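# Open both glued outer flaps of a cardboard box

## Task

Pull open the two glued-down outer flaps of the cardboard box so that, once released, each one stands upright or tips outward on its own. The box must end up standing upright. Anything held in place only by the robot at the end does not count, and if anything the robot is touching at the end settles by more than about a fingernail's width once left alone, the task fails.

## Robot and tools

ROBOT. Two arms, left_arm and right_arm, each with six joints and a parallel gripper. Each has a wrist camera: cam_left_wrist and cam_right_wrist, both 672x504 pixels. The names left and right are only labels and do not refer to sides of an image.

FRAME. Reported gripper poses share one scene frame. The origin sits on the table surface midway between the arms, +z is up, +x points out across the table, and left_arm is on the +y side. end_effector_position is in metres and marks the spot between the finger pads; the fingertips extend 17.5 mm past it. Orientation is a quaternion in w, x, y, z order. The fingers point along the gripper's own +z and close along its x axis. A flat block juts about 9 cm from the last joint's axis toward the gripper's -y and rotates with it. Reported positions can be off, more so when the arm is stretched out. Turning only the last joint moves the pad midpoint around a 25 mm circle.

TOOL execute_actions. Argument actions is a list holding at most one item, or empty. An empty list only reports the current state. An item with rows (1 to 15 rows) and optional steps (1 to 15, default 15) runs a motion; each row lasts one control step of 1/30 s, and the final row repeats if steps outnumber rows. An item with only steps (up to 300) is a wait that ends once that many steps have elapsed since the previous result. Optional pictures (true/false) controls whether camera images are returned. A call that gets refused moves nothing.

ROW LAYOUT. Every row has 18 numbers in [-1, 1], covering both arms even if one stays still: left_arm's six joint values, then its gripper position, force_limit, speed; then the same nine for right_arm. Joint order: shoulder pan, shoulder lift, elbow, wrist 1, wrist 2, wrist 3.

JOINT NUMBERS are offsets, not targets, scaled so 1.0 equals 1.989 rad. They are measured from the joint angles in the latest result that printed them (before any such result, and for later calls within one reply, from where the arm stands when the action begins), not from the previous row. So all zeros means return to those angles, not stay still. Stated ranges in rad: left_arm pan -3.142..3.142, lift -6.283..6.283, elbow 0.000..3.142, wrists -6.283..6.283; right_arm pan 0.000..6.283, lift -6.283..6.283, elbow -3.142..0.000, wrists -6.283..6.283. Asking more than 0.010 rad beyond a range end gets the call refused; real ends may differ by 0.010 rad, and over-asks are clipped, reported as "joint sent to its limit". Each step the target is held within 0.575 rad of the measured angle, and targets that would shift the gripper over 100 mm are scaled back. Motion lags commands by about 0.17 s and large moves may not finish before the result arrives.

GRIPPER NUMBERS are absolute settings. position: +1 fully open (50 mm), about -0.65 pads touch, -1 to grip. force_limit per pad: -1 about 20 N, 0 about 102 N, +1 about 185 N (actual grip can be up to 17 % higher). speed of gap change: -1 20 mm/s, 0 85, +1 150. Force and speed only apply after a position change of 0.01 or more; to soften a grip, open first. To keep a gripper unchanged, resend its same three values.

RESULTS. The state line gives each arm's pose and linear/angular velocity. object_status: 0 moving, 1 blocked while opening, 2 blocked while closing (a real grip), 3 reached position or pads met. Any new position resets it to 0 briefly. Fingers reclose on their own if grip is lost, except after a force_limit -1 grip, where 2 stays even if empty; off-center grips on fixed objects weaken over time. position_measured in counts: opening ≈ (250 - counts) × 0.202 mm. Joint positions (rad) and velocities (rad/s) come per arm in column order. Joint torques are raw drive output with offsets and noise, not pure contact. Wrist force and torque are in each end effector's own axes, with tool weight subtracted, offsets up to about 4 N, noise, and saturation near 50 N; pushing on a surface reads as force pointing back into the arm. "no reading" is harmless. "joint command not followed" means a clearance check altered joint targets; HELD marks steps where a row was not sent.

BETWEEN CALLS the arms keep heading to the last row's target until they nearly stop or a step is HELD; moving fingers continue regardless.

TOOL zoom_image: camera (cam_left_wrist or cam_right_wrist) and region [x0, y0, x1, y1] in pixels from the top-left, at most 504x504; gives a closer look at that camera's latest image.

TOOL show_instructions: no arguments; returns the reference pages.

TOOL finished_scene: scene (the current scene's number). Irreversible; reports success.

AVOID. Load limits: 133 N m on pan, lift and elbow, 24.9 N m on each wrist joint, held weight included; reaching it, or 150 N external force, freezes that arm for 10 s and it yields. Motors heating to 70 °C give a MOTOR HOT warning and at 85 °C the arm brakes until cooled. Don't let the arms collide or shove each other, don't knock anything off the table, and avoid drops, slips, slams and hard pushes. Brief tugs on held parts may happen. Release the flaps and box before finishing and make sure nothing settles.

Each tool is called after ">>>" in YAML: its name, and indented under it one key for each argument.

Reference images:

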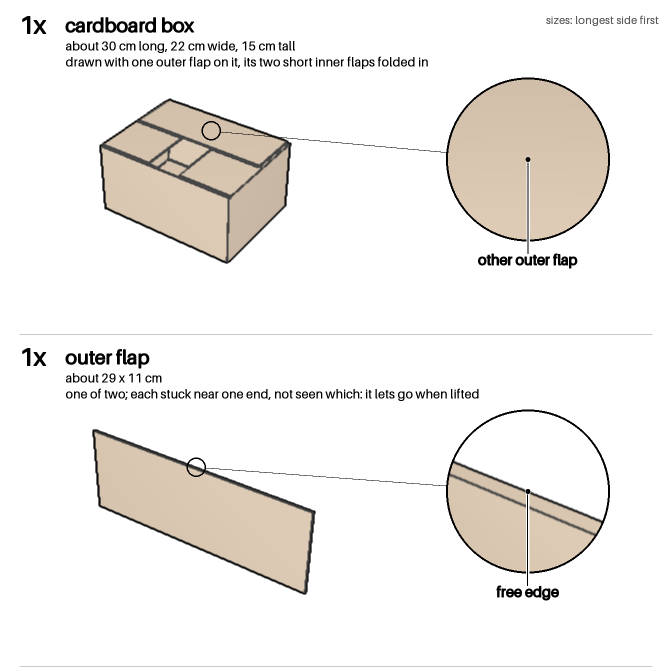

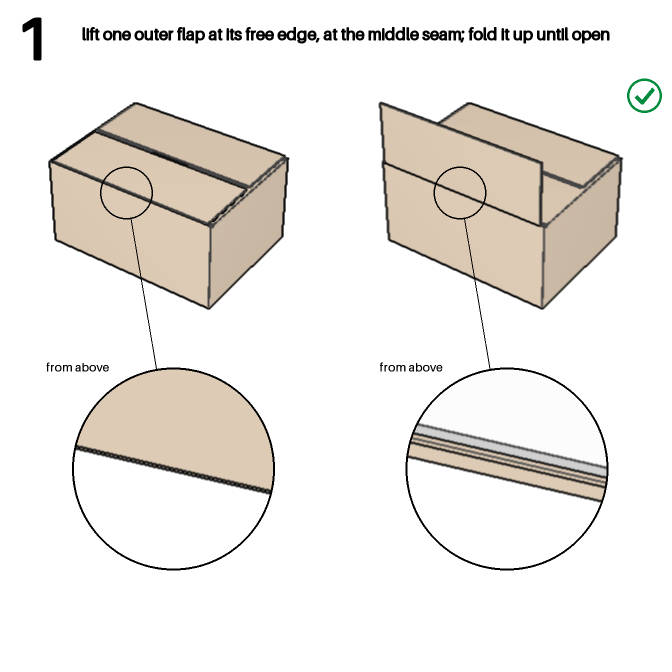

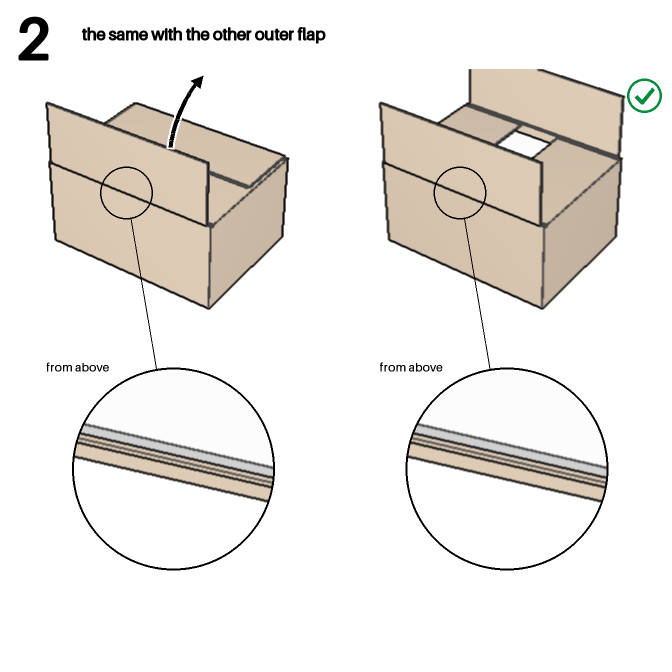

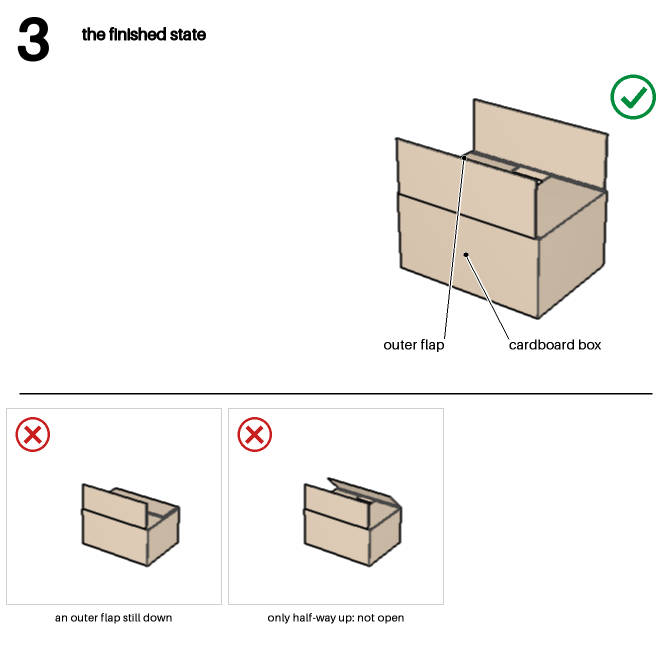

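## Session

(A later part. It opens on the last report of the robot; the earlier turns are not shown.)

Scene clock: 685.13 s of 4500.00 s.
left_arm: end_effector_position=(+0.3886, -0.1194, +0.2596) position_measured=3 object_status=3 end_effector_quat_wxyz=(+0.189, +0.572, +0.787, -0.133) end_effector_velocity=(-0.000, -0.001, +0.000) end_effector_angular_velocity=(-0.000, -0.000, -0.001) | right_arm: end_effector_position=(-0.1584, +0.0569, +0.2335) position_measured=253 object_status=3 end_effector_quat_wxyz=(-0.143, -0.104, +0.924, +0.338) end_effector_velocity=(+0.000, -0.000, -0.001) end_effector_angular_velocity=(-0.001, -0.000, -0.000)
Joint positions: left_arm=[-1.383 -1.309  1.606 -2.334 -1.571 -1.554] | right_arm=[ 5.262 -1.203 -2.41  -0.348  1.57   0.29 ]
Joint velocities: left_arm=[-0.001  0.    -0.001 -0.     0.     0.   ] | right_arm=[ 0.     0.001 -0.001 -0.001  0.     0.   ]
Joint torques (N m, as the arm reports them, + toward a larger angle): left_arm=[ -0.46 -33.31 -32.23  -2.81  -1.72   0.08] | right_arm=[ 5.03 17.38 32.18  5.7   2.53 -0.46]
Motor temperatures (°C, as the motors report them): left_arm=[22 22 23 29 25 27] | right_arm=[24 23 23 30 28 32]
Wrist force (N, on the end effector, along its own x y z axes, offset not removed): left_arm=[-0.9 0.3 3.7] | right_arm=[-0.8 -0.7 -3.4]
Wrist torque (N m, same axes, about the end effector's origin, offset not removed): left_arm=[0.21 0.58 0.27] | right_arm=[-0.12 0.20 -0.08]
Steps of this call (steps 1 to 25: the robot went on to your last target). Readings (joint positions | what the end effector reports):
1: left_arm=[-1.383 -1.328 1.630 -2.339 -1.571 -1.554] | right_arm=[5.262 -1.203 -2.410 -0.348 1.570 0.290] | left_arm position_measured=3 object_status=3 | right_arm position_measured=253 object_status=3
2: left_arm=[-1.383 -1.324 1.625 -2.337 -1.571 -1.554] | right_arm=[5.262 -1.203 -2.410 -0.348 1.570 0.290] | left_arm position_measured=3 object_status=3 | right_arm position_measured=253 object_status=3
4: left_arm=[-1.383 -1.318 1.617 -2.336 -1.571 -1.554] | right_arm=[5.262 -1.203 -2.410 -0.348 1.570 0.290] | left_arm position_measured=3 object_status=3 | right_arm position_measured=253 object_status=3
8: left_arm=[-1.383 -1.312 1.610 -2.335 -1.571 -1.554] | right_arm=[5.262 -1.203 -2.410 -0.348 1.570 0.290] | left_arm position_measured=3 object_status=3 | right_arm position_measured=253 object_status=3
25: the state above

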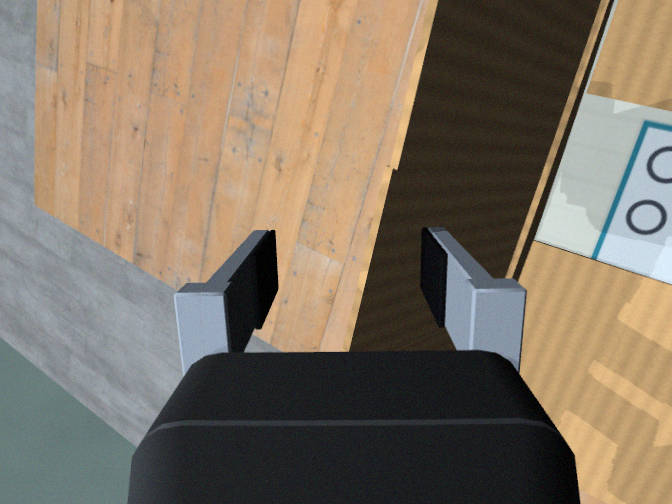

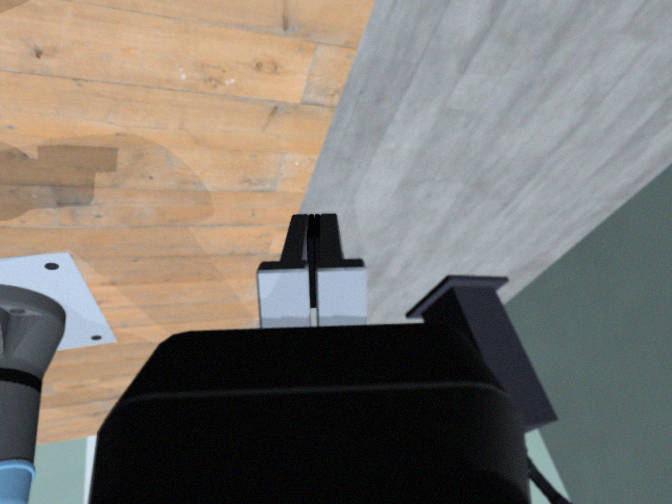

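>>> execute_actions:
  actions:
    - {"rows":[[0,-0.0206,-0.11,0.1306,0,0,1,0,0,0,0,0,0,0,0,-1,0,0]]}
  pictures: false

>>> execute_actions:
  actions:
    - {"steps":15}
  pictures: false

>>> execute_actions:
  actions:
    - {"rows":[[0,-0.03,-0.1,0.36,0,0,1,0,0,0,0,0,0,0,0,-1,0,0]]}
  pictures: false

>>> execute_actions:
  actions:
    - {"steps":30}

Scene clock: 692.83 s of 4500.00 s.
left_arm: end_effector_position=(+0.3887, -0.1200, +0.3594) position_measured=3 object_status=3 end_effector_quat_wxyz=(+0.190, +0.572, +0.787, -0.133) end_effector_velocity=(-0.001, +0.004, +0.035) end_effector_angular_velocity=(+0.007, +0.003, +0.001) | right_arm: end_effector_position=(-0.1584, +0.0569, +0.2335) position_measured=253 object_status=3 end_effector_quat_wxyz=(-0.143, -0.104, +0.924, +0.338) end_effector_velocity=(+0.000, +0.000, +0.000) end_effector_angular_velocity=(-0.000, +0.000, -0.001)
Joint positions: left_arm=[-1.383 -1.349  1.397 -2.087 -1.571 -1.554] | right_arm=[ 5.262 -1.203 -2.41  -0.348  1.57   0.29 ]
Joint velocities: left_arm=[ 0.    -0.011 -0.078  0.097 -0.    -0.001] | right_arm=[-0.     0.     0.    -0.    -0.     0.001]
Joint torques (N m, as the arm reports them, + toward a larger angle): left_arm=[ -0.64 -45.78 -30.81  -2.13  -1.77   0.  ] | right_arm=[ 5.36 16.34 33.36  6.09  2.09 -0.39]
Motor temperatures (°C, as the motors report them): left_arm=[22 22 23 29 25 27] | right_arm=[24 23 23 30 28 32]
Wrist force (N, on the end effector, along its own x y z axes, offset not removed): left_arm=[-0.9 -1.7 1.7] | right_arm=[3.3 -0.7 -0.7]
Wrist torque (N m, same axes, about the end effector's origin, offset not removed): left_arm=[-0.35 0.19 0.18] | right_arm=[-0.16 -0.61 -0.13]
Steps of this call (steps 1 to 15: the robot went on to your last target; steps 16 to 90: nothing new was sent; then 4.20 s passed at rest; steps 91 to 105: all 15 steps of this action). Readings (joint positions | what the end effector reports):
91: left_arm=[-1.383 -1.309 1.606 -2.334 -1.571 -1.554] | right_arm=[5.262 -1.203 -2.410 -0.348 1.570 0.290] | left_arm position_measured=3 object_status=3 | right_arm position_measured=253 object_status=3
92: left_arm=[-1.383 -1.311 1.603 -2.330 -1.571 -1.554] | right_arm=[5.262 -1.203 -2.410 -0.348 1.570 0.290] | left_arm position_measured=3 object_status=3 | right_arm position_measured=253 object_status=3
94: left_arm=[-1.383 -1.324 1.557 -2.283 -1.571 -1.554] | right_arm=[5.262 -1.203 -2.410 -0.348 1.570 0.290] | left_arm position_measured=3 object_status=3 | right_arm position_measured=253 object_status=3
98: left_arm=[-1.383 -1.341 1.449 -2.152 -1.571 -1.554] | right_arm=[5.262 -1.203 -2.410 -0.348 1.570 0.290] | left_arm position_measured=3 object_status=3 | right_arm position_measured=253 object_status=3
105: the state above

Scene clock: 693.33 s of 4500.00 s.
left_arm: end_effector_position=(+0.3886, -0.1194, +0.3638) position_measured=3 object_status=3 end_effector_quat_wxyz=(+0.189, +0.572, +0.787, -0.133) end_effector_velocity=(+0.001, +0.001, +0.001) end_effector_angular_velocity=(-0.000, -0.000, +0.002) | right_arm: end_effector_position=(-0.1584, +0.0569, +0.2335) position_measured=253 object_status=3 end_effector_quat_wxyz=(-0.143, -0.104, +0.924, +0.338) end_effector_velocity=(+0.000, +0.000, -0.001) end_effector_angular_velocity=(-0.001, -0.001, -0.002)
Joint positions: left_arm=[-1.383 -1.35   1.387 -2.074 -1.571 -1.554] | right_arm=[ 5.262 -1.203 -2.41  -0.348  1.57   0.29 ]
Joint velocities: left_arm=[ 0.002 -0.    -0.002  0.002  0.    -0.   ] | right_arm=[ 0.    -0.001 -0.    -0.    -0.001  0.001]
Joint torques (N m, as the arm reports them, + toward a larger angle): left_arm=[ -0.71 -46.1  -31.33  -2.38  -1.73  -0.06] | right_arm=[ 4.81 17.71 32.1   5.9   2.56 -0.4 ]
Motor temperatures (°C, as the motors report them): left_arm=[22 22 23 29 25 27] | right_arm=[24 23 23 30 28 32]
Wrist force (N, on the end effector, along its own x y z axes, offset not removed): left_arm=[0.9 -0.1 5.4] | right_arm=[0.7 -1.6 1.7]
Wrist torque (N m, same axes, about the end effector's origin, offset not removed): left_arm=[-0.10 -0.24 -0.01] | right_arm=[-0.04 -0.14 -0.03]
Steps of this call (steps 1 to 15: the robot went on to your last target). Readings (joint positions | what the end effector reports):
1: left_arm=[-1.383 -1.349 1.395 -2.084 -1.571 -1.554] | right_arm=[5.262 -1.203 -2.410 -0.348 1.570 0.290] | left_arm position_measured=3 object_status=3 | right_arm position_measured=253 object_status=3
2: left_arm=[-1.383 -1.349 1.393 -2.082 -1.571 -1.554] | right_arm=[5.262 -1.203 -2.410 -0.348 1.570 0.290] | left_arm position_measured=3 object_status=3 | right_arm position_measured=253 object_status=3
4: left_arm=[-1.383 -1.350 1.391 -2.079 -1.571 -1.554] | right_arm=[5.262 -1.203 -2.410 -0.348 1.570 0.290] | left_arm position_measured=3 object_status=3 | right_arm position_measured=253 object_status=3
8: left_arm=[-1.383 -1.350 1.388 -2.076 -1.571 -1.554] | right_arm=[5.262 -1.203 -2.410 -0.348 1.570 0.290] | left_arm position_measured=3 object_status=3 | right_arm position_measured=253 object_status=3
15: the state above

Scene clock: 693.83 s of 4500.00 s.
left_arm: end_effector_position=(+0.3486, -0.0025, +0.3976) position_measured=3 object_status=3 end_effector_quat_wxyz=(+0.031, +0.588, +0.808, -0.022) end_effector_velocity=(-0.050, +0.145, -0.013) end_effector_angular_velocity=(+0.477, +0.163, -0.001) | right_arm: end_effector_position=(-0.1584, +0.0569, +0.2335) position_measured=253 object_status=3 end_effector_quat_wxyz=(-0.143, -0.104, +0.924, +0.338) end_effector_velocity=(-0.000, -0.000, -0.000) end_effector_angular_velocity=(-0.000, +0.000, +0.000)
Joint positions: left_arm=[-1.383 -1.407  1.201 -1.44  -1.571 -1.554] | right_arm=[ 5.262 -1.203 -2.41  -0.348  1.57   0.29 ]
Joint velocities: left_arm=[-0.    -0.024 -0.095  0.624 -0.     0.001] | right_arm=[ 0.    -0.    -0.001  0.001  0.     0.   ]
Joint torques (N m, as the arm reports them, + toward a larger angle): left_arm=[ -0.05 -39.57 -29.46  -1.78  -1.72  -0.03] | right_arm=[ 5.43 16.87 32.93  6.12  2.43 -0.28]
Motor temperatures (°C, as the motors report them): left_arm=[22 22 23 29 25 27] | right_arm=[24 23 23 30 28 32]
Wrist force (N, on the end effector, along its own x y z axes, offset not removed): left_arm=[0.5 0.3 3.6] | right_arm=[-0.5 -2.1 -1.5]
Wrist torque (N m, same axes, about the end effector's origin, offset not removed): left_arm=[0.33 0.00 0.01] | right_arm=[-0.25 0.11 -0.08]
Steps of this call (steps 1 to 15: all 15 steps of this action). Readings (joint positions | what the end effector reports):
1: left_arm=[-1.383 -1.350 1.387 -2.074 -1.571 -1.554] | right_arm=[5.262 -1.203 -2.410 -0.348 1.570 0.290] | left_arm position_measured=3 object_status=3 | right_arm position_measured=253 object_status=3
2: left_arm=[-1.383 -1.353 1.384 -2.071 -1.571 -1.554] | right_arm=[5.262 -1.203 -2.410 -0.348 1.570 0.290] | left_arm position_measured=3 object_status=3 | right_arm position_measured=253 object_status=3
4: left_arm=[-1.383 -1.370 1.342 -2.023 -1.571 -1.554] | right_arm=[5.262 -1.203 -2.410 -0.348 1.570 0.290] | left_arm position_measured=3 object_status=3 | right_arm position_measured=253 object_status=3
8: left_arm=[-1.383 -1.393 1.255 -1.781 -1.571 -1.554] | right_arm=[5.262 -1.203 -2.410 -0.348 1.570 0.290] | left_arm position_measured=3 object_status=3 | right_arm position_measured=253 object_status=3
15: the state above

Scene clock: 694.83 s of 4500.00 s.
left_arm: end_effector_position=(+0.3420, +0.0166, +0.3965) position_measured=3 object_status=3 end_effector_quat_wxyz=(+0.004, +0.588, +0.809, -0.003) end_effector_velocity=(+0.000, +0.000, -0.000) end_effector_angular_velocity=(+0.001, +0.000, +0.001) | right_arm: end_effector_position=(-0.1584, +0.0569, +0.2335) position_measured=253 object_status=3 end_effector_quat_wxyz=(-0.143, -0.104, +0.924, +0.338) end_effector_velocity=(-0.000, -0.000, +0.000) end_effector_angular_velocity=(+0.001, +0.000, +0.002)
Joint positions: left_arm=[-1.383 -1.41   1.188 -1.359 -1.571 -1.554] | right_arm=[ 5.262 -1.203 -2.41  -0.348  1.57   0.29 ]
Joint velocities: left_arm=[ 0.     0.     0.001 -0.     0.    -0.   ] | right_arm=[ 0.     0.001  0.    -0.     0.001 -0.001]
Joint torques (N m, as the arm reports them, + toward a larger angle): left_arm=[ -1.14 -42.09 -31.41  -1.49  -1.71   0.04] | right_arm=[ 5.09 18.46 32.81  5.97  2.49 -0.34]
Motor temperatures (°C, as the motors report them): left_arm=[22 22 23 29 25 27] | right_arm=[24 23 23 30 28 32]
Wrist force (N, on the end effector, along its own x y z axes, offset not removed): left_arm=[-2.1 -1.6 5.4] | right_arm=[0.8 -0.9 1.9]
Wrist torque (N m, same axes, about the end effector's origin, offset not removed): left_arm=[-0.06 0.54 0.14] | right_arm=[0.06 -0.06 -0.08]
Steps of this call (steps 1 to 30: the robot went on to your last target). Readings (joint positions | what the end effector reports):
1: left_arm=[-1.383 -1.407 1.198 -1.421 -1.571 -1.554] | right_arm=[5.262 -1.203 -2.410 -0.348 1.570 0.290] | left_arm position_measured=3 object_status=3 | right_arm position_measured=253 object_status=3
2: left_arm=[-1.383 -1.408 1.196 -1.407 -1.571 -1.554] | right_arm=[5.262 -1.203 -2.410 -0.348 1.570 0.290] | left_arm position_measured=3 object_status=3 | right_arm position_measured=253 object_status=3
4: left_arm=[-1.383 -1.409 1.193 -1.387 -1.571 -1.554] | right_arm=[5.262 -1.203 -2.410 -0.348 1.570 0.290] | left_arm position_measured=3 object_status=3 | right_arm position_measured=253 object_status=3
8: left_arm=[-1.383 -1.409 1.190 -1.369 -1.571 -1.554] | right_arm=[5.262 -1.203 -2.410 -0.348 1.570 0.290] | left_arm position_measured=3 object_status=3 | right_arm position_measured=253 object_status=3
30: the state above
All arms were judged still, so your last target was given up. Only a new action makes them travel on or press farther. Fingers that are still opening or closing keep moving.

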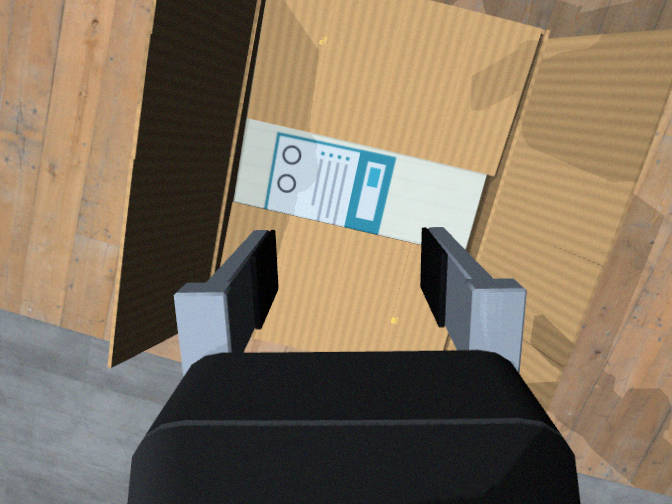

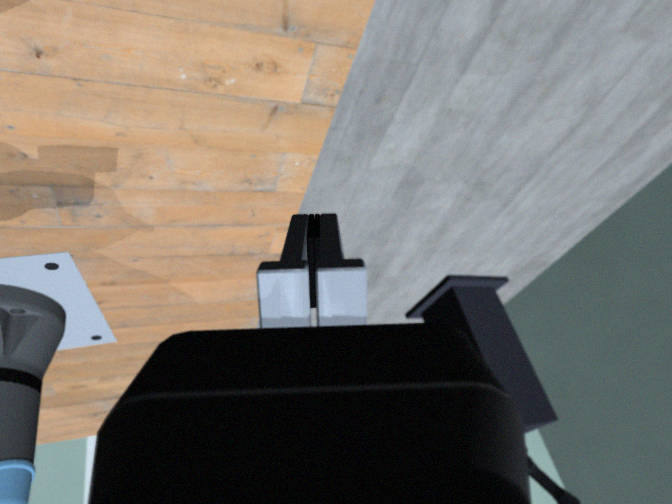

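Both open. (The box actually rotated the other way; noted.)

>>> finished_scene:
  scene: 1

The scene is finished: the task was done.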